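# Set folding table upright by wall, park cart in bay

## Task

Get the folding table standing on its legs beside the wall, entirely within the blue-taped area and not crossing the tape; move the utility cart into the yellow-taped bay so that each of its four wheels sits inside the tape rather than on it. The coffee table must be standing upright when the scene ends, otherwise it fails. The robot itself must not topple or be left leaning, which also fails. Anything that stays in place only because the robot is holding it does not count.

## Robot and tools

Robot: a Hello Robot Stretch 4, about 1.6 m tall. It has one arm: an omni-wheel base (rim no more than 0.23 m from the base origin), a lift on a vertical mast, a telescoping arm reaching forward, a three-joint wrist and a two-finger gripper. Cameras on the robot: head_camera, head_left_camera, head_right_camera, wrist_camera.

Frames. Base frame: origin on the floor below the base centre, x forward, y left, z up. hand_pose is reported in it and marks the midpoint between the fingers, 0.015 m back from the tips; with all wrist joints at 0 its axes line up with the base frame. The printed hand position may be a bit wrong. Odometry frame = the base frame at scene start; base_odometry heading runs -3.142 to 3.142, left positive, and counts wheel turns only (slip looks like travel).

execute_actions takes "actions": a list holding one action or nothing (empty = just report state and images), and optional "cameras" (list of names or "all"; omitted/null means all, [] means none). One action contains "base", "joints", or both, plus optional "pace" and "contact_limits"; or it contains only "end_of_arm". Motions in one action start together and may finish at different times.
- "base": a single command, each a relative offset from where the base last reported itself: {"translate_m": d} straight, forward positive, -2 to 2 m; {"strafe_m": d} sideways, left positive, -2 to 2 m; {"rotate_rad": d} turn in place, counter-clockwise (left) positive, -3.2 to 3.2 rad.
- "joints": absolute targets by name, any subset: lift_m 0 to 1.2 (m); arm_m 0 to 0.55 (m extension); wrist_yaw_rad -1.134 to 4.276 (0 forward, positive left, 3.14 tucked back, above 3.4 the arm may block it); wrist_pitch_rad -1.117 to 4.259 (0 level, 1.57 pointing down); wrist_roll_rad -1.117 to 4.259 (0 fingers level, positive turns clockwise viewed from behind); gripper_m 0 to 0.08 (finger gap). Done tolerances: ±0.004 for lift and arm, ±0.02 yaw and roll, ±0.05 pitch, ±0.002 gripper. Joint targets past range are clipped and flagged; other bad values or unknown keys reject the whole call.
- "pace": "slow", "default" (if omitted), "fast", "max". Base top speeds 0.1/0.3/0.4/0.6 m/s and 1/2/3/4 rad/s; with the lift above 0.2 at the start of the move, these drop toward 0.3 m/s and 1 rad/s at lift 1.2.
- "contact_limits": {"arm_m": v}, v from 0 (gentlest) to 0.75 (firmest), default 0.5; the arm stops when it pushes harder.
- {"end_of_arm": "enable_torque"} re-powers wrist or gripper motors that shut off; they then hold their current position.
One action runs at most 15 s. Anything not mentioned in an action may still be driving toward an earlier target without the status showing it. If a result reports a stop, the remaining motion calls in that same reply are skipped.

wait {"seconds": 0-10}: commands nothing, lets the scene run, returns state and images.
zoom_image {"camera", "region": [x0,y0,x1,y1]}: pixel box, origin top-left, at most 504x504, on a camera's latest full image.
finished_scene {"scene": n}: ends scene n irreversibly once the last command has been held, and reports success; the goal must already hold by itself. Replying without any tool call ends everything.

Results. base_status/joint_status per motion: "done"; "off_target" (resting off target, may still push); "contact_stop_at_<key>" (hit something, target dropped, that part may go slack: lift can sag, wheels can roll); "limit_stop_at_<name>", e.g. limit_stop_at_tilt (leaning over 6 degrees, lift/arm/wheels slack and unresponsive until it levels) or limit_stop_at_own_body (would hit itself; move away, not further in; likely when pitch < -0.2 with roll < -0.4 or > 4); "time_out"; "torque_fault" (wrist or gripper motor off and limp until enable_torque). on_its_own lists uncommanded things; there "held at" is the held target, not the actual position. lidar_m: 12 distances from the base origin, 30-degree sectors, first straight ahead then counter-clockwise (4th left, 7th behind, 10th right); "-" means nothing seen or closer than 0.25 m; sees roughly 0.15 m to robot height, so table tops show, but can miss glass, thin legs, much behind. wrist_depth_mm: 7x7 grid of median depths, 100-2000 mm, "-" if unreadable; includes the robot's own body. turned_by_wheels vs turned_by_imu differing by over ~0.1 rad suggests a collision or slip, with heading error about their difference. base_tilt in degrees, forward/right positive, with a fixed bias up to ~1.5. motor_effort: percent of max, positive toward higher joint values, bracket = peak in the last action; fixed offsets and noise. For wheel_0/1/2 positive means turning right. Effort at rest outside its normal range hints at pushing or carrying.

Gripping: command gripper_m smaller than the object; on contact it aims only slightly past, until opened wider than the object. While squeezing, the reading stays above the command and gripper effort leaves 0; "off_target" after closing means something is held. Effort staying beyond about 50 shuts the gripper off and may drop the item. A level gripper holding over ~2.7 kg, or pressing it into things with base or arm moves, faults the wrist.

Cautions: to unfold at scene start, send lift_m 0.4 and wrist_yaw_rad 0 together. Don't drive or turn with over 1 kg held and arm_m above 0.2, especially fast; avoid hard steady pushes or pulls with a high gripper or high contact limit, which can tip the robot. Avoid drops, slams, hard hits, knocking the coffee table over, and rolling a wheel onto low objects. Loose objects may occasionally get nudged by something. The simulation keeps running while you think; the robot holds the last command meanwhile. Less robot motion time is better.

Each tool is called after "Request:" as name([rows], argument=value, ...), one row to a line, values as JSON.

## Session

Request:
execute_actions(actions=[])

Scene clock: 0.00 s.
base_odometry: x=+0.000 y=+0.000 heading=+0.000 (m, m, rad; odometry frame)
turned_by_wheels: +0.000 (rad since the last result)
turned_by_imu: +0.000 (rad since the last result)
base_tilt: forward=+0.7 right=+1.3 (deg)
lidar_m: 1.12 0.82 0.79 0.84 0.88 0.83 0.86 1.23 1.27 1.28 1.77 1.67
base_status: not commanded
joint_positions: lift_m=+0.208 arm_m=+0.001 wrist_yaw_rad=+3.042 wrist_pitch_rad=-0.005 wrist_roll_rad=-0.017 gripper_m=+0.040
joint_status: not commanded
motor_effort: lift_m=+22 arm_m=-1 wrist_yaw_rad=-1 wrist_pitch_rad=-9 wrist_roll_rad=+0 gripper_m=+0 wheel_0=-1 wheel_1=+0 wheel_2=+1 (%)
hand_pose: x=-0.0315 y=+0.1081 z=+0.3875 quat_wxyz=(+0.050, +0.002, -0.009, +0.999) (m; base frame)
wrist_depth_mm: 140 144 - - - - 820 / 107 142 1098 1025 931 854 809 / 110 141 1078 991 931 842 788 / 132 152 1060 976 904 842 759 / - 1160 1078 960 891 820 778 / 1576 1182 1025 960 878 820 750 / 1078 1160 160 991 831 798 759
pictures: head_camera, head_left_camera, head_right_camera, wrist_camera
Images, in order (width x height): head_camera 420x560, head_left_camera 420x672, head_right_camera 420x672, wrist_camera 616x392.

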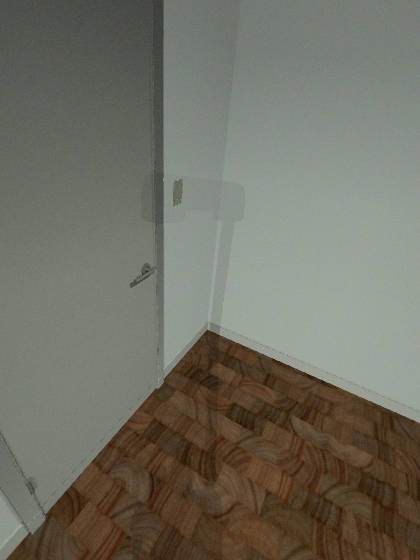

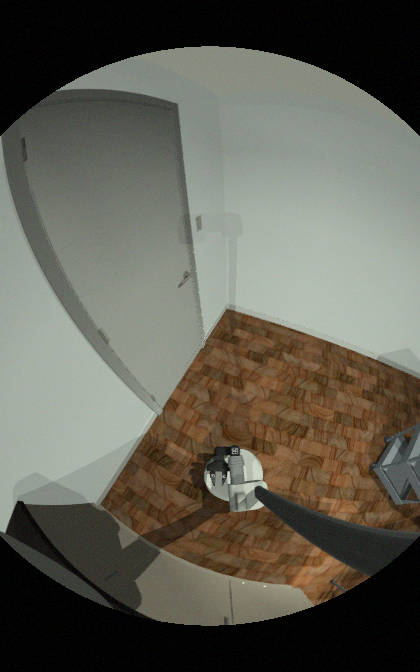

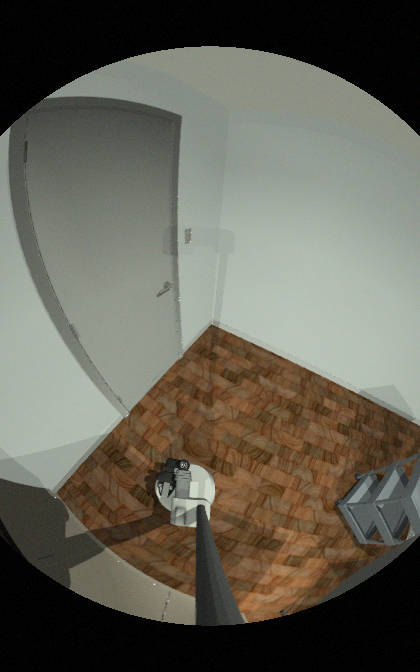

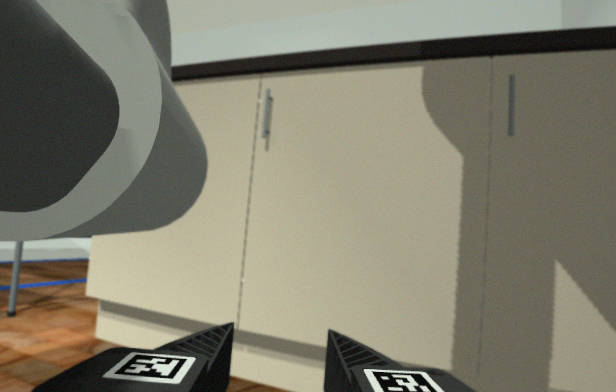

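Request:
execute_actions([
  {"base":{"rotate_rad":-2.2}},
], cameras=["head_camera","head_left_camera","head_right_camera"])

Scene clock: 6.60 s.
base_odometry: x=+0.000 y=+0.000 heading=-2.200 (m, m, rad; odometry frame)
turned_by_wheels: -2.200 (rad since the last result)
turned_by_imu: -2.229 (rad since the last result)
base_tilt: forward=+0.6 right=+1.3 (deg)
lidar_m: 1.42 1.25 1.83 1.68 1.31 0.86 0.80 0.81 0.90 0.82 0.84 1.07
base_status: done
joint_positions: lift_m=+0.208 arm_m=+0.001 wrist_yaw_rad=+3.042 wrist_pitch_rad=-0.005 wrist_roll_rad=-0.017 gripper_m=+0.040
joint_status: not commanded
motor_effort: lift_m=+22(22) arm_m=-1(1) wrist_yaw_rad=-1(1) wrist_pitch_rad=-8(9) wrist_roll_rad=+1(1) gripper_m=+0(0) wheel_0=+2(6) wheel_1=+0(2) wheel_2=+0(9) (%)
hand_pose: x=-0.0315 y=+0.1081 z=+0.3875 quat_wxyz=(+0.050, +0.002, -0.009, +0.999) (m; base frame)
wrist_depth_mm: 140 144 946 991 1060 1138 1255 / 107 142 917 960 1042 1118 1205 / 111 141 931 960 1042 1118 1205 / 132 151 931 960 1008 1078 1182 / 809 854 891 931 1042 1098 1205 / 798 854 904 931 991 1060 1160 / 798 842 160 917 976 1060 1160
pictures: head_camera, head_left_camera, head_right_camera
Images, in order (width x height): head_camera 420x560, head_left_camera 420x672, head_right_camera 420x672.

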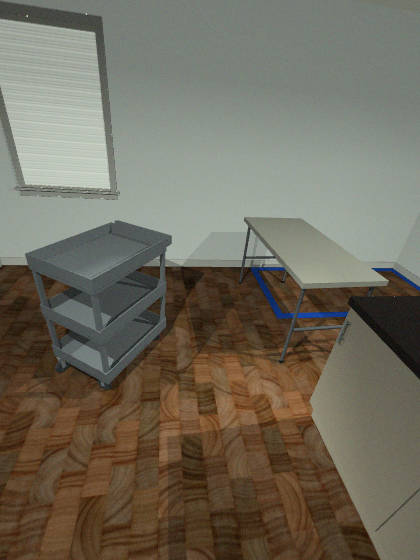

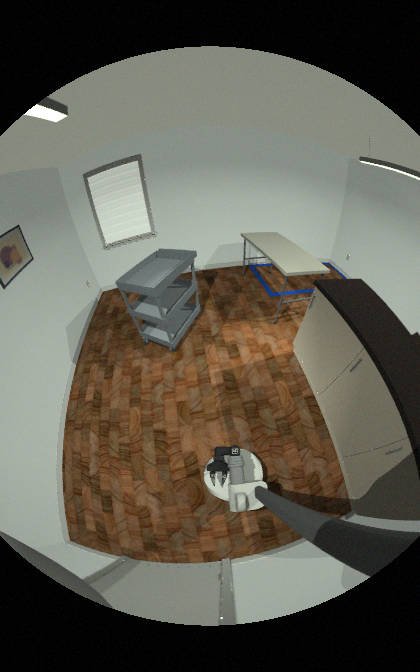

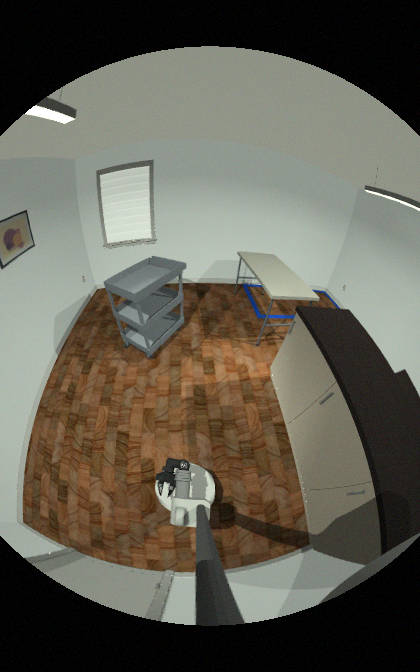

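Request:
execute_actions([
  {"base":{"strafe_m":-0.25}},
], cameras=[])

Request:
execute_actions([
  {"base":{"translate_m":1.5},"pace":"fast"},
], cameras=[])

Request:
execute_actions([
  {"base":{"rotate_rad":-1.45}},
], cameras=["head_camera","head_left_camera","head_right_camera"])

Scene clock: 23.77 s.
base_odometry: x=-0.202 y=+0.147 heading=-2.200 (m, m, rad; odometry frame)
turned_by_wheels: +0.000 (rad since the last result)
turned_by_imu: +0.000 (rad since the last result)
base_tilt: forward=+0.7 right=+1.3 (deg)
lidar_m: 1.61 1.38 2.11 1.94 1.25 0.84 0.76 0.78 0.63 0.58 0.58 0.77
base_status: done
joint_positions: lift_m=+0.208 arm_m=+0.001 wrist_yaw_rad=+3.042 wrist_pitch_rad=-0.005 wrist_roll_rad=-0.017 gripper_m=+0.040
joint_status: not commanded
motor_effort: lift_m=+22(22) arm_m=-1(1) wrist_yaw_rad=-1(1) wrist_pitch_rad=-10(11) wrist_roll_rad=+1(0) gripper_m=+0(0) wheel_0=+0(11) wheel_1=+0(7) wheel_2=+1(1) (%)
hand_pose: x=-0.0315 y=+0.1081 z=+0.3875 quat_wxyz=(+0.050, +0.002, -0.009, +0.999) (m; base frame)
wrist_depth_mm: 140 144 904 976 1042 1060 1182 / 107 142 904 991 1025 1060 1160 / 111 141 904 960 1008 1060 1160 / 132 151 891 946 1008 1042 1160 / 788 820 878 931 991 1042 1138 / 768 831 866 917 960 1025 1118 / 768 798 160 891 917 1025 1078
pictures: none
No camera images: the call's "cameras" was empty. Leave "cameras" out to get every camera's image.

Scene clock: 28.87 s.
base_odometry: x=-1.084 y=-1.066 heading=-2.200 (m, m, rad; odometry frame)
turned_by_wheels: +0.000 (rad since the last result)
turned_by_imu: -0.006 (rad since the last result)
base_tilt: forward=+0.7 right=+1.3 (deg)
lidar_m: 0.97 1.50 0.47 0.49 0.63 2.47 2.28 0.66 0.59 0.38 0.39 0.48
base_status: done
joint_positions: lift_m=+0.208 arm_m=+0.001 wrist_yaw_rad=+3.042 wrist_pitch_rad=-0.005 wrist_roll_rad=-0.017 gripper_m=+0.040
joint_status: not commanded
motor_effort: lift_m=+22(22) arm_m=-1(1) wrist_yaw_rad=-1(1) wrist_pitch_rad=-10(8) wrist_roll_rad=+1(1) gripper_m=+0(0) wheel_0=+0(7) wheel_1=+0(8) wheel_2=+2(10) (%)
hand_pose: x=-0.0315 y=+0.1081 z=+0.3875 quat_wxyz=(+0.050, +0.002, -0.009, +0.999) (m; base frame)
wrist_depth_mm: 140 144 - - - - - / 107 142 - - - - - / 110 141 - - - - - / 131 151 - - - - - / 1229 - - - - - - / 1366 1863 1921 - - - - / 1078 1182 160 1098 1281 1430 1464
pictures: none
No camera images: the call's "cameras" was empty. Leave "cameras" out to get every camera's image.

Scene clock: 30.87 s.
base_odometry: x=-1.084 y=-1.066 heading=+2.634 (m, m, rad; odometry frame)
turned_by_wheels: -1.450 (rad since the last result)
turned_by_imu: -1.469 (rad since the last result)
base_tilt: forward=+0.6 right=+1.3 (deg)
lidar_m: 0.39 0.39 0.53 1.46 1.55 0.48 0.51 0.73 2.35 1.67 0.61 0.64
base_status: done
joint_positions: lift_m=+0.208 arm_m=+0.001 wrist_yaw_rad=+3.042 wrist_pitch_rad=-0.005 wrist_roll_rad=-0.017 gripper_m=+0.040
joint_status: not commanded
motor_effort: lift_m=+22(22) arm_m=-1(1) wrist_yaw_rad=+0(1) wrist_pitch_rad=-8(8) wrist_roll_rad=+1(0) gripper_m=+0(0) wheel_0=+1(6) wheel_1=-2(11) wheel_2=-1(8) (%)
hand_pose: x=-0.0315 y=+0.1081 z=+0.3875 quat_wxyz=(+0.050, +0.002, -0.009, +0.999) (m; base frame)
wrist_depth_mm: 140 144 732 647 661 - 1756 / 107 142 917 878 866 - 1708 / 110 141 - - - - 1618 / 132 151 654 597 707 - 1618 / - - - - - - 1661 / 1576 960 1138 1078 - - 1618 / 1042 683 160 585 647 1397 1430
pictures: head_camera, head_left_camera, head_right_camera
Images, in order (width x height): head_camera 420x560, head_left_camera 420x672, head_right_camera 420x672.

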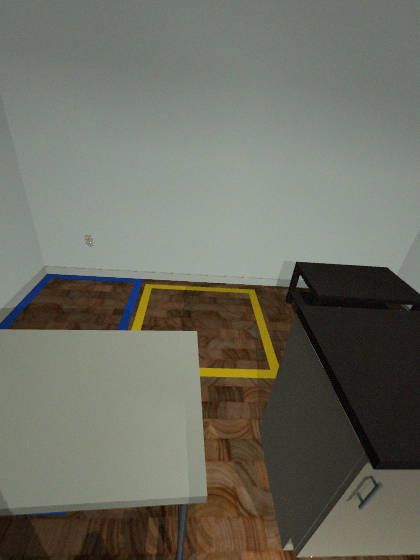

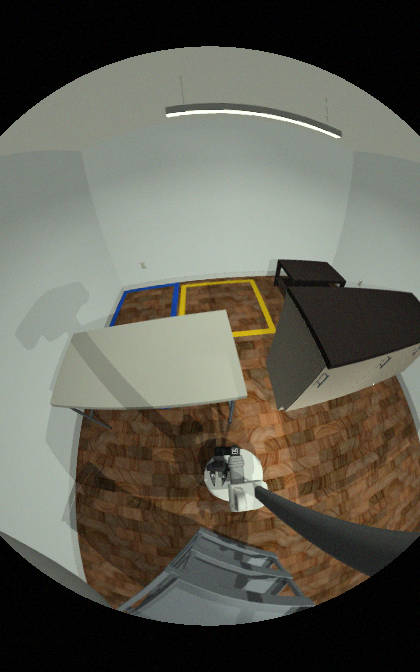

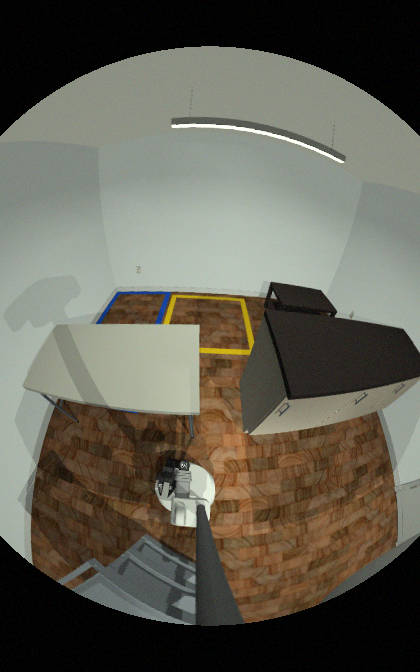

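Request:
execute_actions([
  {"base":{"strafe_m":-0.06}},
], cameras=[])

Request:
execute_actions([
  {"base":{"translate_m":0.5},"pace":"slow"},
], cameras=[])

Request:
execute_actions([
  {"base":{"translate_m":-0.12}},
], cameras=[])

Request:
execute_actions([
  {"base":{"rotate_rad":0.3}},
], cameras=["head_left_camera","head_right_camera"])

Scene clock: 42.03 s.
base_odometry: x=-1.055 y=-1.014 heading=+2.633 (m, m, rad; odometry frame)
turned_by_wheels: +0.000 (rad since the last result)
turned_by_imu: -0.001 (rad since the last result)
base_tilt: forward=+0.7 right=+1.3 (deg)
lidar_m: 0.38 0.40 0.55 1.53 1.58 0.51 0.53 2.22 2.29 1.68 0.58 0.55
base_status: done
joint_positions: lift_m=+0.208 arm_m=+0.001 wrist_yaw_rad=+3.042 wrist_pitch_rad=-0.005 wrist_roll_rad=-0.017 gripper_m=+0.040
joint_status: not commanded
motor_effort: lift_m=+22(22) arm_m=-1(1) wrist_yaw_rad=-1(0) wrist_pitch_rad=-9(10) wrist_roll_rad=+1(0) gripper_m=+0(0) wheel_0=+0(8) wheel_1=+0(7) wheel_2=+0(1) (%)
hand_pose: x=-0.0315 y=+0.1081 z=+0.3875 quat_wxyz=(+0.050, +0.002, -0.009, +0.999) (m; base frame)
wrist_depth_mm: 140 144 750 676 615 - 1808 / 107 142 931 878 809 - 1756 / 111 141 - - - - 1756 / 132 151 691 627 585 - 1756 / - - - - - - 1756 / 1618 1397 1138 1118 1025 - 1661 / 1078 723 160 609 554 1397 1464
pictures: none
No camera images: the call's "cameras" was empty. Leave "cameras" out to get every camera's image.

Scene clock: 48.30 s.
base_odometry: x=-1.492 y=-0.771 heading=+2.634 (m, m, rad; odometry frame)
turned_by_wheels: +0.000 (rad since the last result)
turned_by_imu: -0.003 (rad since the last result)
base_tilt: forward=+0.7 right=+1.3 (deg)
lidar_m: 0.25 0.25 0.25 0.33 1.59 0.97 0.99 2.73 2.31 0.38 0.40 0.56
base_status: done
joint_positions: lift_m=+0.208 arm_m=+0.001 wrist_yaw_rad=+3.044 wrist_pitch_rad=-0.005 wrist_roll_rad=-0.017 gripper_m=+0.040
joint_status: not commanded
motor_effort: lift_m=+22(22) arm_m=-1(1) wrist_yaw_rad=-6(5) wrist_pitch_rad=-9(10) wrist_roll_rad=+1(1) gripper_m=+0(0) wheel_0=+4(5) wheel_1=+2(8) wheel_2=-2(8) (%)
hand_pose: x=-0.0316 y=+0.1078 z=+0.3875 quat_wxyz=(+0.049, +0.002, -0.009, +0.999) (m; base frame)
wrist_depth_mm: 140 144 - - - - 1808 / 106 143 - - - - 1808 / 110 141 1397 1397 - - 1808 / 131 150 1205 1098 - - 1708 / - - - - - - 1661 / 1576 1661 1205 1060 - - 1661 / 1078 1182 160 1098 1281 1397 1464
pictures: none
No camera images: the call's "cameras" was empty. Leave "cameras" out to get every camera's image.

Scene clock: 49.97 s.
base_odometry: x=-1.387 y=-0.829 heading=+2.634 (m, m, rad; odometry frame)
turned_by_wheels: +0.000 (rad since the last result)
turned_by_imu: +0.000 (rad since the last result)
base_tilt: forward=+0.7 right=+1.3 (deg)
lidar_m: 0.28 0.27 0.34 0.59 1.60 0.85 0.89 2.61 2.31 0.37 0.38 0.56
base_status: done
joint_positions: lift_m=+0.208 arm_m=+0.001 wrist_yaw_rad=+3.043 wrist_pitch_rad=-0.005 wrist_roll_rad=-0.017 gripper_m=+0.040
joint_status: not commanded
motor_effort: lift_m=+22(22) arm_m=-1(1) wrist_yaw_rad=-2(5) wrist_pitch_rad=-7(9) wrist_roll_rad=+0(1) gripper_m=+0(0) wheel_0=-2(5) wheel_1=+1(8) wheel_2=-1(7) (%)
hand_pose: x=-0.0315 y=+0.1080 z=+0.3875 quat_wxyz=(+0.050, +0.002, -0.009, +0.999) (m; base frame)
wrist_depth_mm: 140 144 - - - - 1808 / 106 142 1138 1042 - - 1808 / 110 141 1366 1397 - - 1708 / 131 151 1098 991 - - 1708 / - - - - - - 1708 / 1537 1499 1078 1336 - - 1618 / 1118 1160 159 976 1182 1397 1464
pictures: none
No camera images: the call's "cameras" was empty. Leave "cameras" out to get every camera's image.

Scene clock: 51.03 s.
base_odometry: x=-1.387 y=-0.829 heading=+2.934 (m, m, rad; odometry frame)
turned_by_wheels: +0.300 (rad since the last result)
turned_by_imu: +0.304 (rad since the last result)
base_tilt: forward=+0.7 right=+1.3 (deg)
lidar_m: 0.25 0.30 0.43 1.55 1.23 0.84 1.04 2.50 2.22 0.38 0.46 0.29
base_status: done
joint_positions: lift_m=+0.208 arm_m=+0.001 wrist_yaw_rad=+3.042 wrist_pitch_rad=-0.005 wrist_roll_rad=-0.017 gripper_m=+0.040
joint_status: not commanded
motor_effort: lift_m=+22(22) arm_m=-1(1) wrist_yaw_rad=-3(3) wrist_pitch_rad=-9(6) wrist_roll_rad=+1(1) gripper_m=+0(0) wheel_0=-2(5) wheel_1=+1(3) wheel_2=+0(8) (%)
hand_pose: x=-0.0315 y=+0.1080 z=+0.3875 quat_wxyz=(+0.050, +0.002, -0.009, +0.999) (m; base frame)
wrist_depth_mm: 140 144 - - - - - / 107 143 - - 991 946 - / 110 141 - - 1336 1182 - / 131 151 - 1205 991 1160 - / - - - - - - - / 1576 1756 1983 1205 1366 1863 - / 1098 1229 160 1138 820 1098 1499
pictures: head_left_camera, head_right_camera
Images, in order (width x height): head_left_camera 420x672, head_right_camera 420x672.

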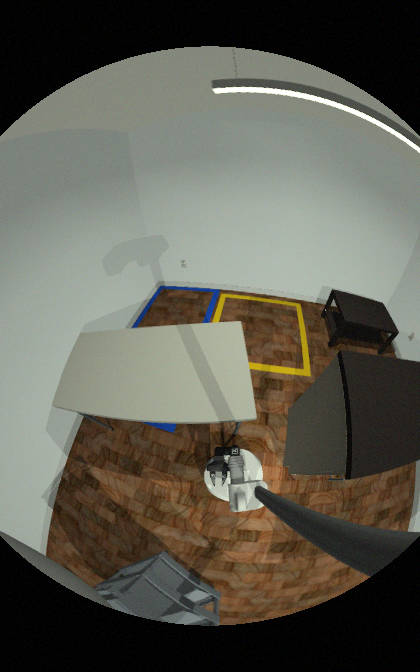

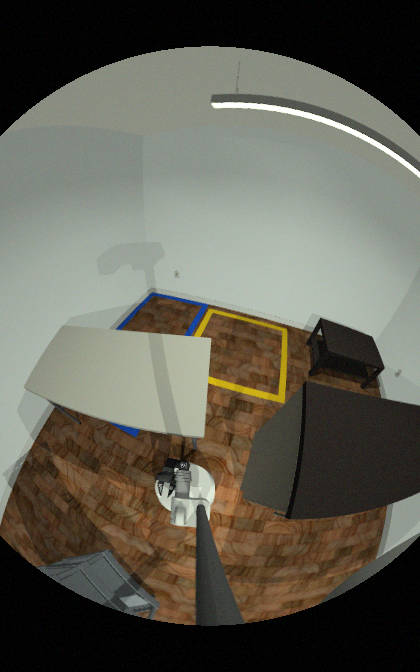

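Request:
execute_actions([
  {"base":{"translate_m":0.4},"joints":{"lift_m":0.19},"pace":"slow"},
], cameras=[])

Request:
execute_actions([
  {"base":{"translate_m":-0.12}},
], cameras=[])

Request:
execute_actions([
  {"base":{"rotate_rad":0.3}},
], cameras=["head_left_camera","head_right_camera"])

Scene clock: 63.73 s.
base_odometry: x=-1.778 y=-0.746 heading=+2.933 (m, m, rad; odometry frame)
turned_by_wheels: +0.000 (rad since the last result)
turned_by_imu: -0.004 (rad since the last result)
base_tilt: forward=+0.7 right=+1.3 (deg)
lidar_m: 0.25 0.25 0.25 0.30 1.70 1.19 1.33 0.58 0.49 0.50 1.46 0.25
base_status: done
joint_positions: lift_m=+0.190 arm_m=+0.001 wrist_yaw_rad=+3.042 wrist_pitch_rad=-0.005 wrist_roll_rad=-0.017 gripper_m=+0.040
joint_status: all done
motor_effort: lift_m=+18(20) arm_m=-1(1) wrist_yaw_rad=-2(2) wrist_pitch_rad=-10(9) wrist_roll_rad=+1(0) gripper_m=+0(0) wheel_0=+2(4) wheel_1=+0(5) wheel_2=-6(10) (%)
hand_pose: x=-0.0315 y=+0.1080 z=+0.3695 quat_wxyz=(+0.050, +0.002, -0.009, +0.999) (m; base frame)
wrist_depth_mm: 140 144 - - - - - / 107 142 - - - - - / 111 141 - 1708 1397 - - / 131 151 - - - - - / - - - - - - - / 1537 1661 1808 1537 1366 - - / 1042 1160 159 1060 1229 1336 1366
pictures: none
No camera images: the call's "cameras" was empty. Leave "cameras" out to get every camera's image.

Scene clock: 65.40 s.
base_odometry: x=-1.661 y=-0.771 heading=+2.933 (m, m, rad; odometry frame)
turned_by_wheels: +0.000 (rad since the last result)
turned_by_imu: +0.000 (rad since the last result)
base_tilt: forward=+0.7 right=+1.3 (deg)
lidar_m: 0.25 0.25 0.30 0.57 1.72 1.05 1.28 2.59 0.45 0.46 0.56 0.26
base_status: done
joint_positions: lift_m=+0.190 arm_m=+0.001 wrist_yaw_rad=+3.042 wrist_pitch_rad=-0.005 wrist_roll_rad=-0.017 gripper_m=+0.040
joint_status: not commanded
motor_effort: lift_m=+18(18) arm_m=-1(2) wrist_yaw_rad=-1(3) wrist_pitch_rad=-10(8) wrist_roll_rad=+0(0) gripper_m=+0(0) wheel_0=-1(6) wheel_1=+0(8) wheel_2=-1(8) (%)
hand_pose: x=-0.0315 y=+0.1080 z=+0.3695 quat_wxyz=(+0.050, +0.002, -0.009, +0.999) (m; base frame)
wrist_depth_mm: 140 144 - - - - - / 106 143 - - - - - / 111 141 - 1499 1397 - - / 131 151 - 1464 1229 - - / - - - - - - - / 1499 1661 1863 1464 1255 - - / 1060 1160 160 1078 1138 1366 1397
pictures: none
No camera images: the call's "cameras" was empty. Leave "cameras" out to get every camera's image.

Scene clock: 66.47 s.
base_odometry: x=-1.661 y=-0.771 heading=-3.050 (m, m, rad; odometry frame)
turned_by_wheels: +0.300 (rad since the last result)
turned_by_imu: +0.304 (rad since the last result)
base_tilt: forward=+0.7 right=+1.3 (deg)
lidar_m: 0.25 0.26 0.39 1.55 1.08 1.12 2.96 0.48 0.45 0.50 0.33 0.25
base_status: done
joint_positions: lift_m=+0.190 arm_m=+0.001 wrist_yaw_rad=+3.042 wrist_pitch_rad=-0.005 wrist_roll_rad=-0.017 gripper_m=+0.040
joint_status: not commanded
motor_effort: lift_m=+18(18) arm_m=-2(1) wrist_yaw_rad=-1(2) wrist_pitch_rad=-9(9) wrist_roll_rad=+1(1) gripper_m=+0(0) wheel_0=-1(5) wheel_1=+0(6) wheel_2=+0(8) (%)
hand_pose: x=-0.0315 y=+0.1080 z=+0.3695 quat_wxyz=(+0.050, +0.002, -0.009, +0.999) (m; base frame)
wrist_depth_mm: 140 144 - - - - - / 107 142 - - - - 1078 / 111 141 - - - 1281 1160 / 132 151 - - - - 1205 / - - - - - - - / 1537 1708 1808 - 1537 1366 1336 / 1042 1160 160 1078 1281 1182 1138
pictures: head_left_camera, head_right_camera
Images, in order (width x height): head_left_camera 420x672, head_right_camera 420x672.

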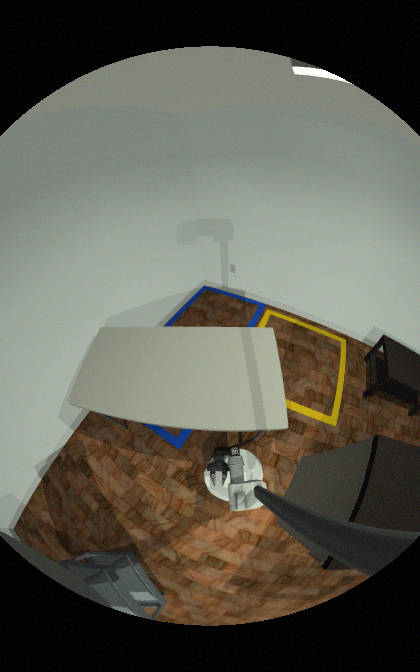

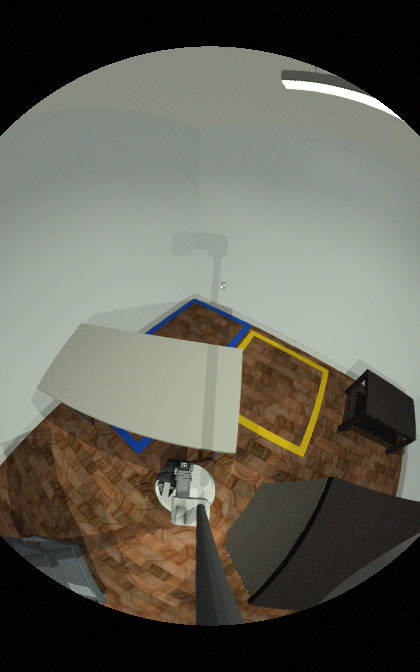

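Same state as in scene 1 at this stage; repeating that sequence.

Request:
execute_actions([
  {"base":{"strafe_m":-0.12}},
], cameras=[])

Request:
execute_actions([
  {"base":{"translate_m":0.4},"pace":"slow"},
], cameras=[])

Request:
execute_actions([
  {"base":{"translate_m":-0.14}},
], cameras=[])

Request:
execute_actions([
  {"base":{"rotate_rad":0.35}},
], cameras=["head_left_camera","head_right_camera"])

Scene clock: 73.07 s.
base_odometry: x=-1.672 y=-0.652 heading=-3.050 (m, m, rad; odometry frame)
turned_by_wheels: +0.000 (rad since the last result)
turned_by_imu: -0.001 (rad since the last result)
base_tilt: forward=+0.7 right=+1.3 (deg)
lidar_m: 0.25 0.25 0.37 1.65 1.17 1.22 2.94 0.36 0.35 0.38 1.40 0.25
base_status: done
joint_positions: lift_m=+0.190 arm_m=+0.001 wrist_yaw_rad=+3.042 wrist_pitch_rad=-0.005 wrist_roll_rad=-0.017 gripper_m=+0.040
joint_status: not commanded
motor_effort: lift_m=+18(18) arm_m=-1(1) wrist_yaw_rad=-3(2) wrist_pitch_rad=-10(10) wrist_roll_rad=+1(1) gripper_m=+0(0) wheel_0=+2(9) wheel_1=+1(4) wheel_2=+0(1) (%)
hand_pose: x=-0.0315 y=+0.1080 z=+0.3695 quat_wxyz=(+0.050, +0.002, -0.009, +0.999) (m; base frame)
wrist_depth_mm: 140 144 - - - - - / 107 143 - - - - - / 110 141 - - - 1336 1182 / 131 152 - - - - - / 484 - - - - - - / 492 1661 1863 - 1808 1537 1366 / 480 1138 160 1098 1255 1308 991
pictures: none
No camera images: the call's "cameras" was empty. Leave "cameras" out to get every camera's image.

Scene clock: 78.33 s.
base_odometry: x=-2.070 y=-0.688 heading=-3.050 (m, m, rad; odometry frame)
turned_by_wheels: +0.000 (rad since the last result)
turned_by_imu: -0.003 (rad since the last result)
base_tilt: forward=+0.7 right=+1.3 (deg)
lidar_m: 0.25 0.25 0.25 0.25 1.70 1.46 0.80 0.59 0.59 1.35 0.25 0.25
base_status: done
joint_positions: lift_m=+0.190 arm_m=+0.001 wrist_yaw_rad=+3.042 wrist_pitch_rad=-0.005 wrist_roll_rad=-0.017 gripper_m=+0.040
joint_status: not commanded
motor_effort: lift_m=+18(18) arm_m=-1(1) wrist_yaw_rad=-2(2) wrist_pitch_rad=-7(10) wrist_roll_rad=+1(0) gripper_m=+0(0) wheel_0=+4(4) wheel_1=+2(2) wheel_2=-3(5) (%)
hand_pose: x=-0.0315 y=+0.1081 z=+0.3695 quat_wxyz=(+0.050, +0.002, -0.009, +0.999) (m; base frame)
wrist_depth_mm: 141 144 - - - - - / 107 143 - - - - - / 111 141 - - - 1464 - / 132 151 - - - - - / 683 866 - - - - - / 699 866 1808 - 1756 1576 - / 691 788 160 1060 1255 1336 1397
pictures: none
No camera images: the call's "cameras" was empty. Leave "cameras" out to get every camera's image.

Scene clock: 80.10 s.
base_odometry: x=-1.931 y=-0.676 heading=-3.050 (m, m, rad; odometry frame)
turned_by_wheels: +0.000 (rad since the last result)
turned_by_imu: +0.000 (rad since the last result)
base_tilt: forward=+0.7 right=+1.3 (deg)
lidar_m: 0.25 0.25 0.28 0.62 1.36 1.35 0.72 0.51 0.49 1.35 1.59 0.25
base_status: done
joint_positions: lift_m=+0.190 arm_m=+0.001 wrist_yaw_rad=+3.042 wrist_pitch_rad=-0.005 wrist_roll_rad=-0.017 gripper_m=+0.040
joint_status: not commanded
motor_effort: lift_m=+18(18) arm_m=-1(1) wrist_yaw_rad=-1(2) wrist_pitch_rad=-9(12) wrist_roll_rad=+1(0) gripper_m=-1(0) wheel_0=+0(7) wheel_1=+0(5) wheel_2=+0(8) (%)
hand_pose: x=-0.0315 y=+0.1081 z=+0.3695 quat_wxyz=(+0.050, +0.002, -0.009, +0.999) (m; base frame)
wrist_depth_mm: 140 144 - - - - - / 107 142 - - - - - / 111 141 - - - 1430 1464 / 131 151 - - - - - / 615 - - - - - - / 627 1397 1808 - 1708 1336 - / 621 699 160 1098 1255 1255 1366
pictures: none
No camera images: the call's "cameras" was empty. Leave "cameras" out to get every camera's image.

Scene clock: 81.23 s.
base_odometry: x=-1.931 y=-0.676 heading=-2.700 (m, m, rad; odometry frame)
turned_by_wheels: +0.350 (rad since the last result)
turned_by_imu: +0.354 (rad since the last result)
base_tilt: forward=+0.7 right=+1.3 (deg)
lidar_m: 0.25 0.26 0.43 1.84 1.36 1.71 0.56 0.50 1.38 1.37 0.26 0.25
base_status: done
joint_positions: lift_m=+0.190 arm_m=+0.001 wrist_yaw_rad=+3.042 wrist_pitch_rad=-0.005 wrist_roll_rad=-0.017 gripper_m=+0.040
joint_status: not commanded
motor_effort: lift_m=+18(18) arm_m=-1(1) wrist_yaw_rad=-2(2) wrist_pitch_rad=-9(10) wrist_roll_rad=+0(0) gripper_m=+0(0) wheel_0=-2(6) wheel_1=+1(9) wheel_2=+2(7) (%)
hand_pose: x=-0.0315 y=+0.1080 z=+0.3695 quat_wxyz=(+0.050, +0.002, -0.009, +0.999) (m; base frame)
wrist_depth_mm: 140 144 759 - - - - / 106 142 750 - - - - / 110 141 750 - - - 1464 / 131 151 750 - - - - / 544 640 759 - - - - / 554 634 759 - - - 1464 / 535 609 160 1060 1229 1336 1397
pictures: head_left_camera, head_right_camera
Images, in order (width x height): head_left_camera 420x672, head_right_camera 420x672.

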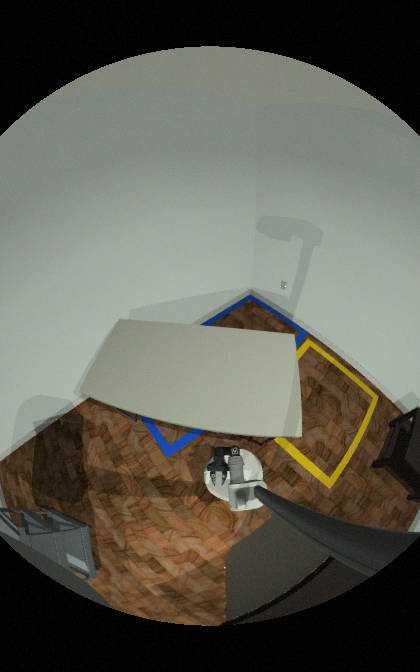

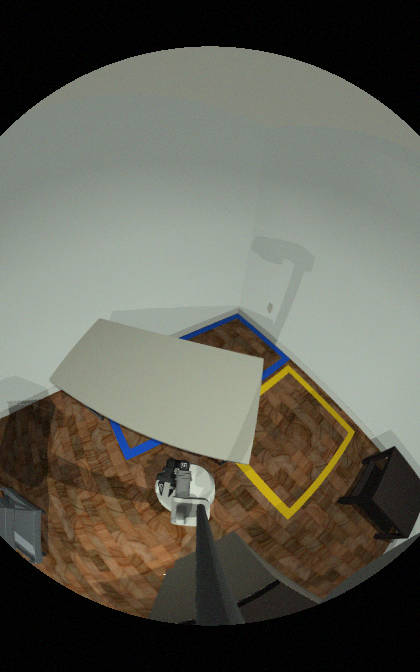

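Request:
execute_actions([
  {"base":{"strafe_m":-0.15}},
], cameras=[])

Request:
execute_actions([
  {"base":{"translate_m":0.45},"pace":"slow"},
], cameras=[])

Request:
execute_actions([
  {"base":{"translate_m":-0.2}},
], cameras=[])

Request:
execute_actions([
  {"base":{"rotate_rad":0.45}},
], cameras=["head_left_camera","head_right_camera"])

Scene clock: 87.73 s.
base_odometry: x=-1.995 y=-0.540 heading=-2.699 (m, m, rad; odometry frame)
turned_by_wheels: +0.000 (rad since the last result)
turned_by_imu: -0.001 (rad since the last result)
base_tilt: forward=+0.6 right=+1.3 (deg)
lidar_m: 0.25 0.25 0.35 1.95 1.49 0.68 0.43 0.42 1.21 1.25 1.56 0.25
base_status: done
joint_positions: lift_m=+0.190 arm_m=+0.001 wrist_yaw_rad=+3.042 wrist_pitch_rad=-0.005 wrist_roll_rad=-0.017 gripper_m=+0.040
joint_status: not commanded
motor_effort: lift_m=+18(18) arm_m=-1(2) wrist_yaw_rad=-2(2) wrist_pitch_rad=-7(8) wrist_roll_rad=+1(0) gripper_m=+0(0) wheel_0=+0(9) wheel_1=+2(9) wheel_2=+1(3) (%)
hand_pose: x=-0.0315 y=+0.1081 z=+0.3695 quat_wxyz=(+0.050, +0.002, -0.009, +0.999) (m; base frame)
wrist_depth_mm: 140 144 654 798 - - - / 106 142 654 809 - - - / 111 141 661 798 - - - / 131 151 654 788 - - - / 473 554 654 809 - - - / 477 549 647 798 - - - / 473 512 160 750 1255 1366 1397
pictures: none
No camera images: the call's "cameras" was empty. Leave "cameras" out to get every camera's image.

Scene clock: 93.53 s.
base_odometry: x=-2.401 y=-0.732 heading=-2.700 (m, m, rad; odometry frame)
turned_by_wheels: +0.000 (rad since the last result)
turned_by_imu: -0.003 (rad since the last result)
base_tilt: forward=+0.7 right=+1.3 (deg)
lidar_m: 0.25 0.25 0.25 0.25 1.71 1.90 0.85 0.87 1.40 0.25 0.25 0.25
base_status: done
joint_positions: lift_m=+0.190 arm_m=+0.001 wrist_yaw_rad=+3.042 wrist_pitch_rad=-0.005 wrist_roll_rad=-0.017 gripper_m=+0.040
joint_status: not commanded
motor_effort: lift_m=+18(18) arm_m=-1(2) wrist_yaw_rad=-1(2) wrist_pitch_rad=-11(8) wrist_roll_rad=+1(1) gripper_m=+0(0) wheel_0=+1(6) wheel_1=+1(1) wheel_2=-6(8) (%)
hand_pose: x=-0.0315 y=+0.1081 z=+0.3695 quat_wxyz=(+0.050, +0.002, -0.009, +0.999) (m; base frame)
wrist_depth_mm: 140 144 - - - - - / 107 142 1078 - - - - / 110 141 1060 - - - - / 131 152 1078 - - - - / 1229 904 1042 - - - - / 1281 917 1042 1756 - - 1808 / 1042 866 160 1098 1281 1336 1397
pictures: none
No camera images: the call's "cameras" was empty. Leave "cameras" out to get every camera's image.

Scene clock: 95.60 s.
base_odometry: x=-2.221 y=-0.647 heading=-2.700 (m, m, rad; odometry frame)
turned_by_wheels: +0.000 (rad since the last result)
turned_by_imu: +0.000 (rad since the last result)
base_tilt: forward=+0.7 right=+1.3 (deg)
lidar_m: 0.25 0.25 0.25 0.65 1.63 1.91 0.66 0.65 1.31 1.50 0.26 0.25
base_status: done
joint_positions: lift_m=+0.190 arm_m=+0.001 wrist_yaw_rad=+3.042 wrist_pitch_rad=-0.005 wrist_roll_rad=-0.017 gripper_m=+0.040
joint_status: not commanded
motor_effort: lift_m=+18(18) arm_m=-1(2) wrist_yaw_rad=-2(2) wrist_pitch_rad=-11(10) wrist_roll_rad=+0(1) gripper_m=+0(0) wheel_0=-1(5) wheel_1=-1(1) wheel_2=+0(8) (%)
hand_pose: x=-0.0315 y=+0.1081 z=+0.3695 quat_wxyz=(+0.050, +0.002, -0.009, +0.999) (m; base frame)
wrist_depth_mm: 140 144 878 - - - - / 107 143 891 1060 - - - / 111 141 891 1098 - - - / 131 151 878 1098 - - - / 778 750 891 - - - - / 809 750 891 1576 - - 1756 / 820 699 160 1008 1229 1366 1397
pictures: none
No camera images: the call's "cameras" was empty. Leave "cameras" out to get every camera's image.

Scene clock: 96.83 s.
base_odometry: x=-2.221 y=-0.647 heading=-2.250 (m, m, rad; odometry frame)
turned_by_wheels: +0.450 (rad since the last result)
turned_by_imu: +0.456 (rad since the last result)
base_tilt: forward=+0.7 right=+1.3 (deg)
lidar_m: 0.25 0.25 0.50 1.60 1.81 0.70 0.65 1.30 1.43 0.26 0.25 0.25
base_status: done
joint_positions: lift_m=+0.190 arm_m=+0.001 wrist_yaw_rad=+3.042 wrist_pitch_rad=-0.005 wrist_roll_rad=-0.017 gripper_m=+0.040
joint_status: not commanded
motor_effort: lift_m=+18(18) arm_m=-1(1) wrist_yaw_rad=-1(1) wrist_pitch_rad=-11(10) wrist_roll_rad=+1(1) gripper_m=+0(0) wheel_0=-2(6) wheel_1=-1(3) wheel_2=+1(7) (%)
hand_pose: x=-0.0315 y=+0.1081 z=+0.3695 quat_wxyz=(+0.050, +0.002, -0.009, +0.999) (m; base frame)
wrist_depth_mm: 140 144 - 831 - - - / 107 142 - 820 878 976 - / 111 141 917 820 866 - - / 131 151 976 798 878 - - / - - 1160 798 854 - - / 1537 1661 976 788 854 1808 - / 1042 1160 160 759 831 1281 1430
pictures: head_left_camera, head_right_camera
Images, in order (width x height): head_left_camera 420x672, head_right_camera 420x672.

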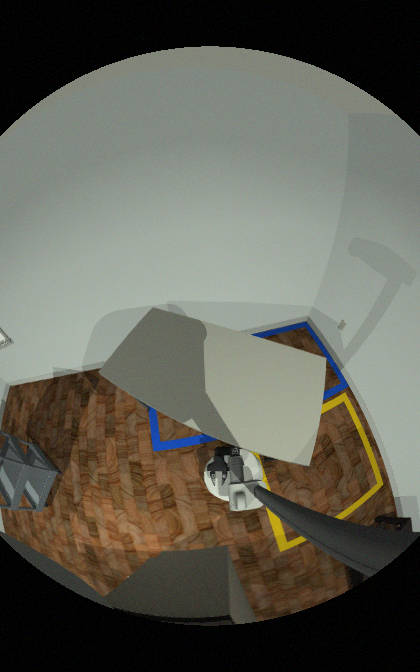

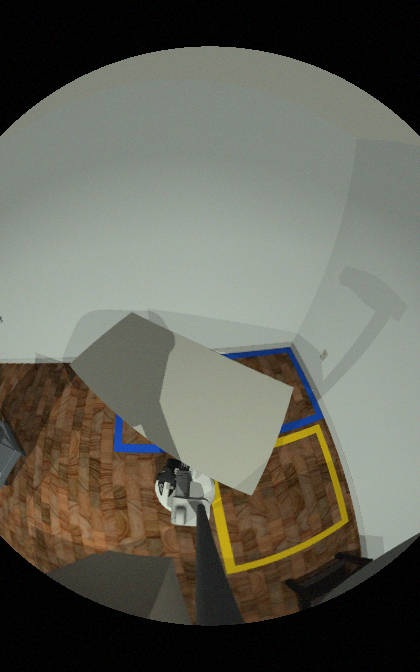

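Request:
execute_actions([
  {"base":{"translate_m":-0.27}},
], cameras=[])

Request:
execute_actions([
  {"base":{"strafe_m":-0.32}},
], cameras=["head_left_camera"])

Request:
execute_actions([
  {"base":{"translate_m":0.5},"pace":"slow"},
], cameras=[])

Request:
execute_actions([
  {"base":{"translate_m":-0.3}},
], cameras=["head_camera","head_left_camera","head_right_camera"])

Scene clock: 111.40 s.
base_odometry: x=-2.051 y=-0.437 heading=-2.250 (m, m, rad; odometry frame)
turned_by_wheels: +0.000 (rad since the last result)
turned_by_imu: +0.000 (rad since the last result)
base_tilt: forward=+0.7 right=+1.3 (deg)
lidar_m: 0.40 0.53 1.94 1.60 0.66 0.40 0.39 1.19 1.10 1.46 0.42 0.36
base_status: done
joint_positions: lift_m=+0.190 arm_m=+0.001 wrist_yaw_rad=+3.042 wrist_pitch_rad=-0.005 wrist_roll_rad=-0.017 gripper_m=+0.040
joint_status: not commanded
motor_effort: lift_m=+18(18) arm_m=-1(1) wrist_yaw_rad=-2(2) wrist_pitch_rad=-8(9) wrist_roll_rad=+0(1) gripper_m=+0(0) wheel_0=-2(9) wheel_1=-1(3) wheel_2=+0(7) (%)
hand_pose: x=-0.0315 y=+0.1081 z=+0.3695 quat_wxyz=(+0.050, +0.002, -0.009, +0.999) (m; base frame)
wrist_depth_mm: 140 144 - 525 585 640 707 / 107 142 1182 535 569 634 - / 110 141 580 525 574 621 - / 131 151 627 521 564 615 - / 1921 - 732 517 559 609 - / 1537 1708 640 508 559 609 1255 / 1042 1138 160 504 535 597 1229
pictures: none
No camera images: the call's "cameras" was empty. Leave "cameras" out to get every camera's image.

Scene clock: 113.80 s.
base_odometry: x=-2.300 y=-0.236 heading=-2.250 (m, m, rad; odometry frame)
turned_by_wheels: +0.000 (rad since the last result)
turned_by_imu: +0.001 (rad since the last result)
base_tilt: forward=+0.7 right=+1.3 (deg)
lidar_m: 0.30 0.34 0.82 1.90 0.57 0.57 1.10 0.88 1.00 1.14 1.16 0.73
base_status: done
joint_positions: lift_m=+0.190 arm_m=+0.001 wrist_yaw_rad=+3.042 wrist_pitch_rad=-0.005 wrist_roll_rad=-0.017 gripper_m=+0.040
joint_status: not commanded
motor_effort: lift_m=+18(18) arm_m=-1(1) wrist_yaw_rad=-2(2) wrist_pitch_rad=-11(8) wrist_roll_rad=+1(0) gripper_m=+0(0) wheel_0=+0(10) wheel_1=+3(9) wheel_2=+0(3) (%)
hand_pose: x=-0.0315 y=+0.1081 z=+0.3695 quat_wxyz=(+0.050, +0.002, -0.009, +0.999) (m; base frame)
wrist_depth_mm: 140 144 - - 820 591 615 / 107 142 - - 798 580 603 / 111 141 - 1336 778 569 597 / 131 151 - 1255 750 564 597 / 1576 - - 1205 732 554 597 / 1366 1661 1756 1160 699 554 585 / 1042 1160 160 1025 603 544 585
pictures: head_left_camera
Images, in order (width x height): head_left_camera 420x672.

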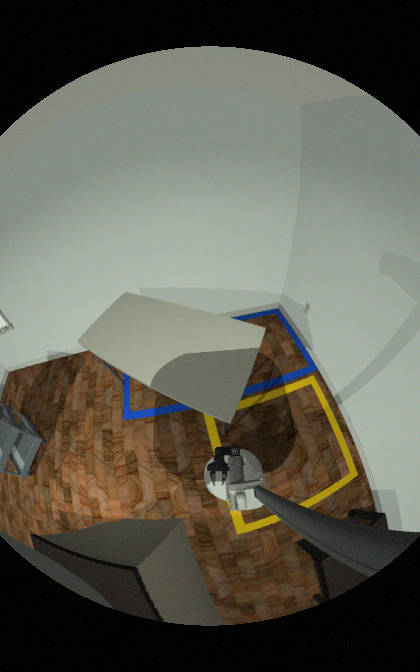

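Scene clock: 120.07 s.
base_odometry: x=-2.614 y=-0.625 heading=-2.250 (m, m, rad; odometry frame)
turned_by_wheels: +0.000 (rad since the last result)
turned_by_imu: -0.004 (rad since the last result)
base_tilt: forward=+0.6 right=+1.3 (deg)
lidar_m: 0.25 0.25 0.28 1.96 2.04 0.98 1.36 1.36 1.17 1.05 1.06 1.27
base_status: done
joint_positions: lift_m=+0.190 arm_m=+0.001 wrist_yaw_rad=+3.043 wrist_pitch_rad=-0.005 wrist_roll_rad=-0.017 gripper_m=+0.040
joint_status: not commanded
motor_effort: lift_m=+19(19) arm_m=-1(1) wrist_yaw_rad=-2(6) wrist_pitch_rad=-9(10) wrist_roll_rad=+1(1) gripper_m=+0(0) wheel_0=+3(6) wheel_1=+4(7) wheel_2=-6(14) (%)
hand_pose: x=-0.0315 y=+0.1080 z=+0.3695 quat_wxyz=(+0.050, +0.002, -0.009, +0.999) (m; base frame)
wrist_depth_mm: 140 144 - - - - - / 106 142 - - 1098 - - / 110 141 - 1576 1060 1138 - / 131 151 - 1537 1078 1182 - / 1366 - - 1499 1078 1118 - / 1366 1661 1808 1397 1042 1138 - / 1042 1160 160 1060 1025 1118 1397
pictures: none
No camera images: the call's "cameras" was empty. Leave "cameras" out to get every camera's image.

Scene clock: 122.53 s.
base_odometry: x=-2.425 y=-0.391 heading=-2.250 (m, m, rad; odometry frame)
turned_by_wheels: +0.000 (rad since the last result)
turned_by_imu: +0.000 (rad since the last result)
base_tilt: forward=+0.7 right=+1.4 (deg)
lidar_m: 0.46 0.50 0.81 1.94 0.92 0.68 1.18 1.06 1.25 1.10 1.12 1.37
base_status: done
joint_positions: lift_m=+0.190 arm_m=+0.001 wrist_yaw_rad=+3.042 wrist_pitch_rad=-0.005 wrist_roll_rad=-0.017 gripper_m=+0.040
joint_status: not commanded
motor_effort: lift_m=+19(19) arm_m=-1(1) wrist_yaw_rad=-2(2) wrist_pitch_rad=-10(8) wrist_roll_rad=+1(1) gripper_m=+0(0) wheel_0=-2(6) wheel_1=+0(4) wheel_2=-2(7) (%)
hand_pose: x=-0.0315 y=+0.1080 z=+0.3695 quat_wxyz=(+0.050, +0.002, -0.009, +0.999) (m; base frame)
wrist_depth_mm: 140 144 - - - 820 - / 106 142 - - 866 809 878 / 110 141 - 1430 820 809 878 / 132 151 - 1336 820 788 866 / 1499 - - 1308 788 778 866 / 1336 1661 1808 1255 788 788 842 / 1025 1160 160 1060 715 778 854
pictures: head_camera, head_left_camera, head_right_camera
Images, in order (width x height): head_camera 420x560, head_left_camera 420x672, head_right_camera 420x672.

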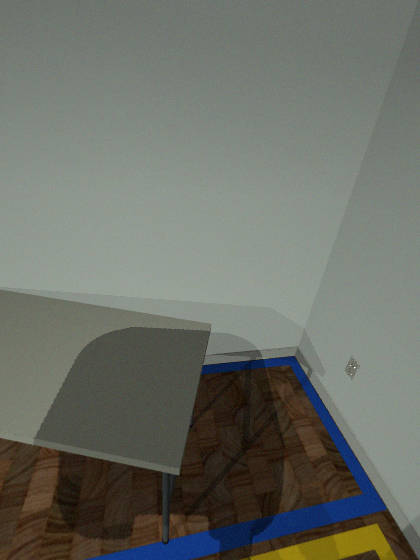

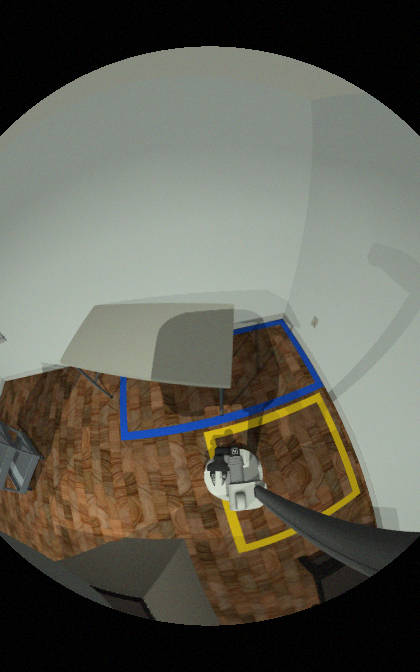

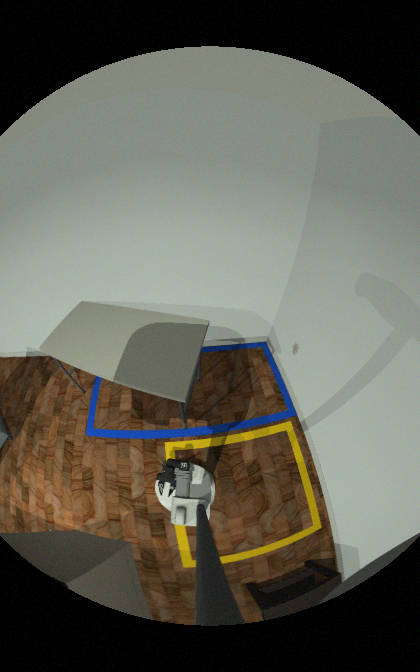

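Request:
execute_actions([
  {"base":{"strafe_m":0.12}},
], cameras=[])

Request:
execute_actions([
  {"base":{"translate_m":0.42},"pace":"slow"},
], cameras=[])

Request:
execute_actions([
  {"base":{"translate_m":-0.42}},
], cameras=["head_camera","head_left_camera"])

Scene clock: 137.00 s.
base_odometry: x=-2.332 y=-0.467 heading=-2.250 (m, m, rad; odometry frame)
turned_by_wheels: +0.000 (rad since the last result)
turned_by_imu: -0.001 (rad since the last result)
base_tilt: forward=+0.7 right=+1.3 (deg)
lidar_m: 0.47 0.54 0.82 1.80 0.91 0.65 0.94 1.11 1.28 1.23 1.23 1.50
base_status: done
joint_positions: lift_m=+0.190 arm_m=+0.001 wrist_yaw_rad=+3.042 wrist_pitch_rad=-0.005 wrist_roll_rad=-0.017 gripper_m=+0.040
joint_status: not commanded
motor_effort: lift_m=+19(19) arm_m=-1(1) wrist_yaw_rad=-2(2) wrist_pitch_rad=-11(12) wrist_roll_rad=+1(1) gripper_m=+0(0) wheel_0=+0(10) wheel_1=-1(11) wheel_2=+0(4) (%)
hand_pose: x=-0.0315 y=+0.1080 z=+0.3695 quat_wxyz=(+0.050, +0.002, -0.009, +0.999) (m; base frame)
wrist_depth_mm: 140 144 - - 798 866 - / 107 142 - 1118 768 831 931 / 110 141 - 1060 750 831 - / 131 151 - 1008 759 809 - / 1756 - - 960 741 831 - / 1576 1661 1618 917 732 788 1430 / 1060 1118 160 878 715 809 1205
pictures: none
No camera images: the call's "cameras" was empty. Leave "cameras" out to get every camera's image.

Scene clock: 142.50 s.
base_odometry: x=-2.596 y=-0.793 heading=-2.250 (m, m, rad; odometry frame)
turned_by_wheels: +0.000 (rad since the last result)
turned_by_imu: -0.002 (rad since the last result)
base_tilt: forward=+0.7 right=+1.3 (deg)
lidar_m: 0.25 0.25 0.25 0.83 1.89 1.05 1.11 1.52 1.30 1.16 1.15 0.25
base_status: done
joint_positions: lift_m=+0.190 arm_m=+0.001 wrist_yaw_rad=+3.042 wrist_pitch_rad=-0.005 wrist_roll_rad=-0.017 gripper_m=+0.040
joint_status: not commanded
motor_effort: lift_m=+19(19) arm_m=-1(1) wrist_yaw_rad=-1(2) wrist_pitch_rad=-6(8) wrist_roll_rad=+0(1) gripper_m=+0(0) wheel_0=+2(6) wheel_1=+1(1) wheel_2=-3(7) (%)
hand_pose: x=-0.0315 y=+0.1081 z=+0.3695 quat_wxyz=(+0.050, +0.002, -0.009, +0.999) (m; base frame)
wrist_depth_mm: 140 144 - - - - - / 107 142 - - - - - / 110 141 - 1281 1255 - - / 131 150 - 1255 1229 - - / 1661 - - 1182 1205 - - / 1366 1661 1808 1182 1229 - - / 1042 1138 160 1078 1160 1281 1397
pictures: none
No camera images: the call's "cameras" was empty. Leave "cameras" out to get every camera's image.

Scene clock: 145.40 s.
base_odometry: x=-2.332 y=-0.466 heading=-2.251 (m, m, rad; odometry frame)
turned_by_wheels: +0.000 (rad since the last result)
turned_by_imu: +0.001 (rad since the last result)
base_tilt: forward=+0.7 right=+1.3 (deg)
lidar_m: 0.54 0.60 0.90 1.79 0.94 0.65 0.91 1.13 1.30 1.23 1.25 0.59
base_status: done
joint_positions: lift_m=+0.190 arm_m=+0.001 wrist_yaw_rad=+3.042 wrist_pitch_rad=-0.005 wrist_roll_rad=-0.017 gripper_m=+0.040
joint_status: not commanded
motor_effort: lift_m=+19(19) arm_m=-1(1) wrist_yaw_rad=-2(2) wrist_pitch_rad=-9(8) wrist_roll_rad=+1(0) gripper_m=+0(0) wheel_0=-2(6) wheel_1=+0(9) wheel_2=-3(13) (%)
hand_pose: x=-0.0315 y=+0.1081 z=+0.3695 quat_wxyz=(+0.050, +0.002, -0.009, +0.999) (m; base frame)
wrist_depth_mm: 140 143 - - 768 866 - / 106 143 - 1078 778 831 917 / 111 141 - 1060 750 820 - / 131 151 - 991 741 820 - / 1708 - - 960 741 798 - / 1464 1708 1661 904 741 809 1366 / 1025 1118 159 878 715 798 1205
pictures: head_camera, head_left_camera
Images, in order (width x height): head_camera 420x560, head_left_camera 420x672.

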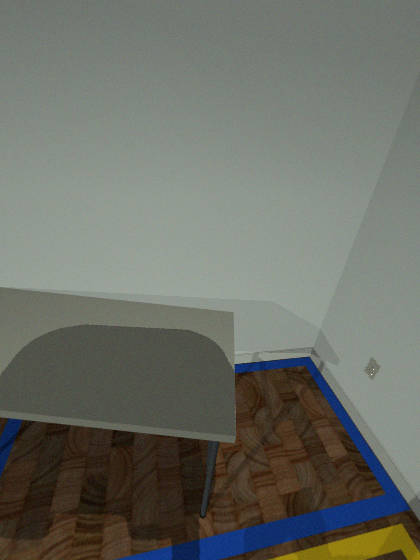

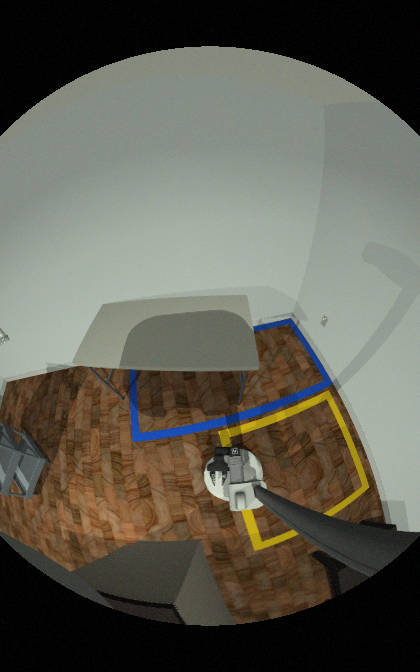

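Request:
execute_actions([
  {"base":{"strafe_m":1.45},"pace":"fast"},
], cameras=["head_left_camera","head_camera"])

Scene clock: 155.13 s.
base_odometry: x=-1.204 y=-1.378 heading=-2.250 (m, m, rad; odometry frame)
turned_by_wheels: +0.000 (rad since the last result)
turned_by_imu: -0.001 (rad since the last result)
base_tilt: forward=+0.7 right=+1.3 (deg)
lidar_m: 1.15 1.15 1.38 0.33 0.36 0.76 2.60 0.90 0.95 2.66 0.91 0.78
base_status: done
joint_positions: lift_m=+0.190 arm_m=+0.001 wrist_yaw_rad=+3.042 wrist_pitch_rad=-0.005 wrist_roll_rad=-0.017 gripper_m=+0.040
joint_status: not commanded
motor_effort: lift_m=+19(19) arm_m=-1(1) wrist_yaw_rad=-2(1) wrist_pitch_rad=-10(10) wrist_roll_rad=+1(1) gripper_m=+0(0) wheel_0=+3(14) wheel_1=+1(11) wheel_2=+0(2) (%)
hand_pose: x=-0.0315 y=+0.1081 z=+0.3694 quat_wxyz=(+0.050, +0.002, -0.009, +0.999) (m; base frame)
wrist_depth_mm: 140 144 - - - - 615 / 107 143 - - - - 798 / 110 141 - - - - 397 / 131 152 - - - 768 377 / 1576 - - - - - - / 1464 1661 1863 - - - - / 1025 1138 160 1078 1205 809 788
pictures: head_camera, head_left_camera
Images, in order (width x height): head_camera 420x560, head_left_camera 420x672.

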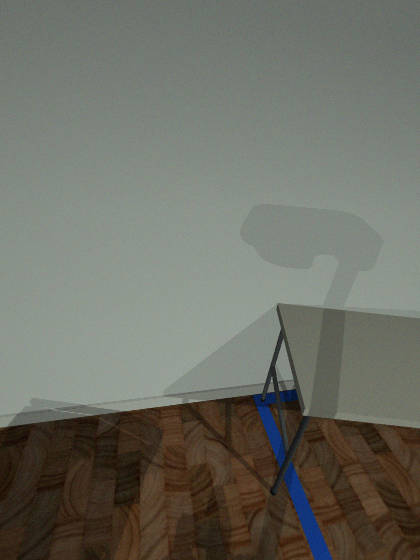

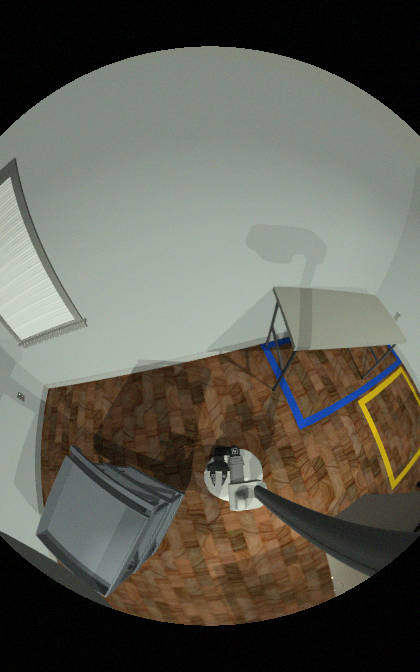

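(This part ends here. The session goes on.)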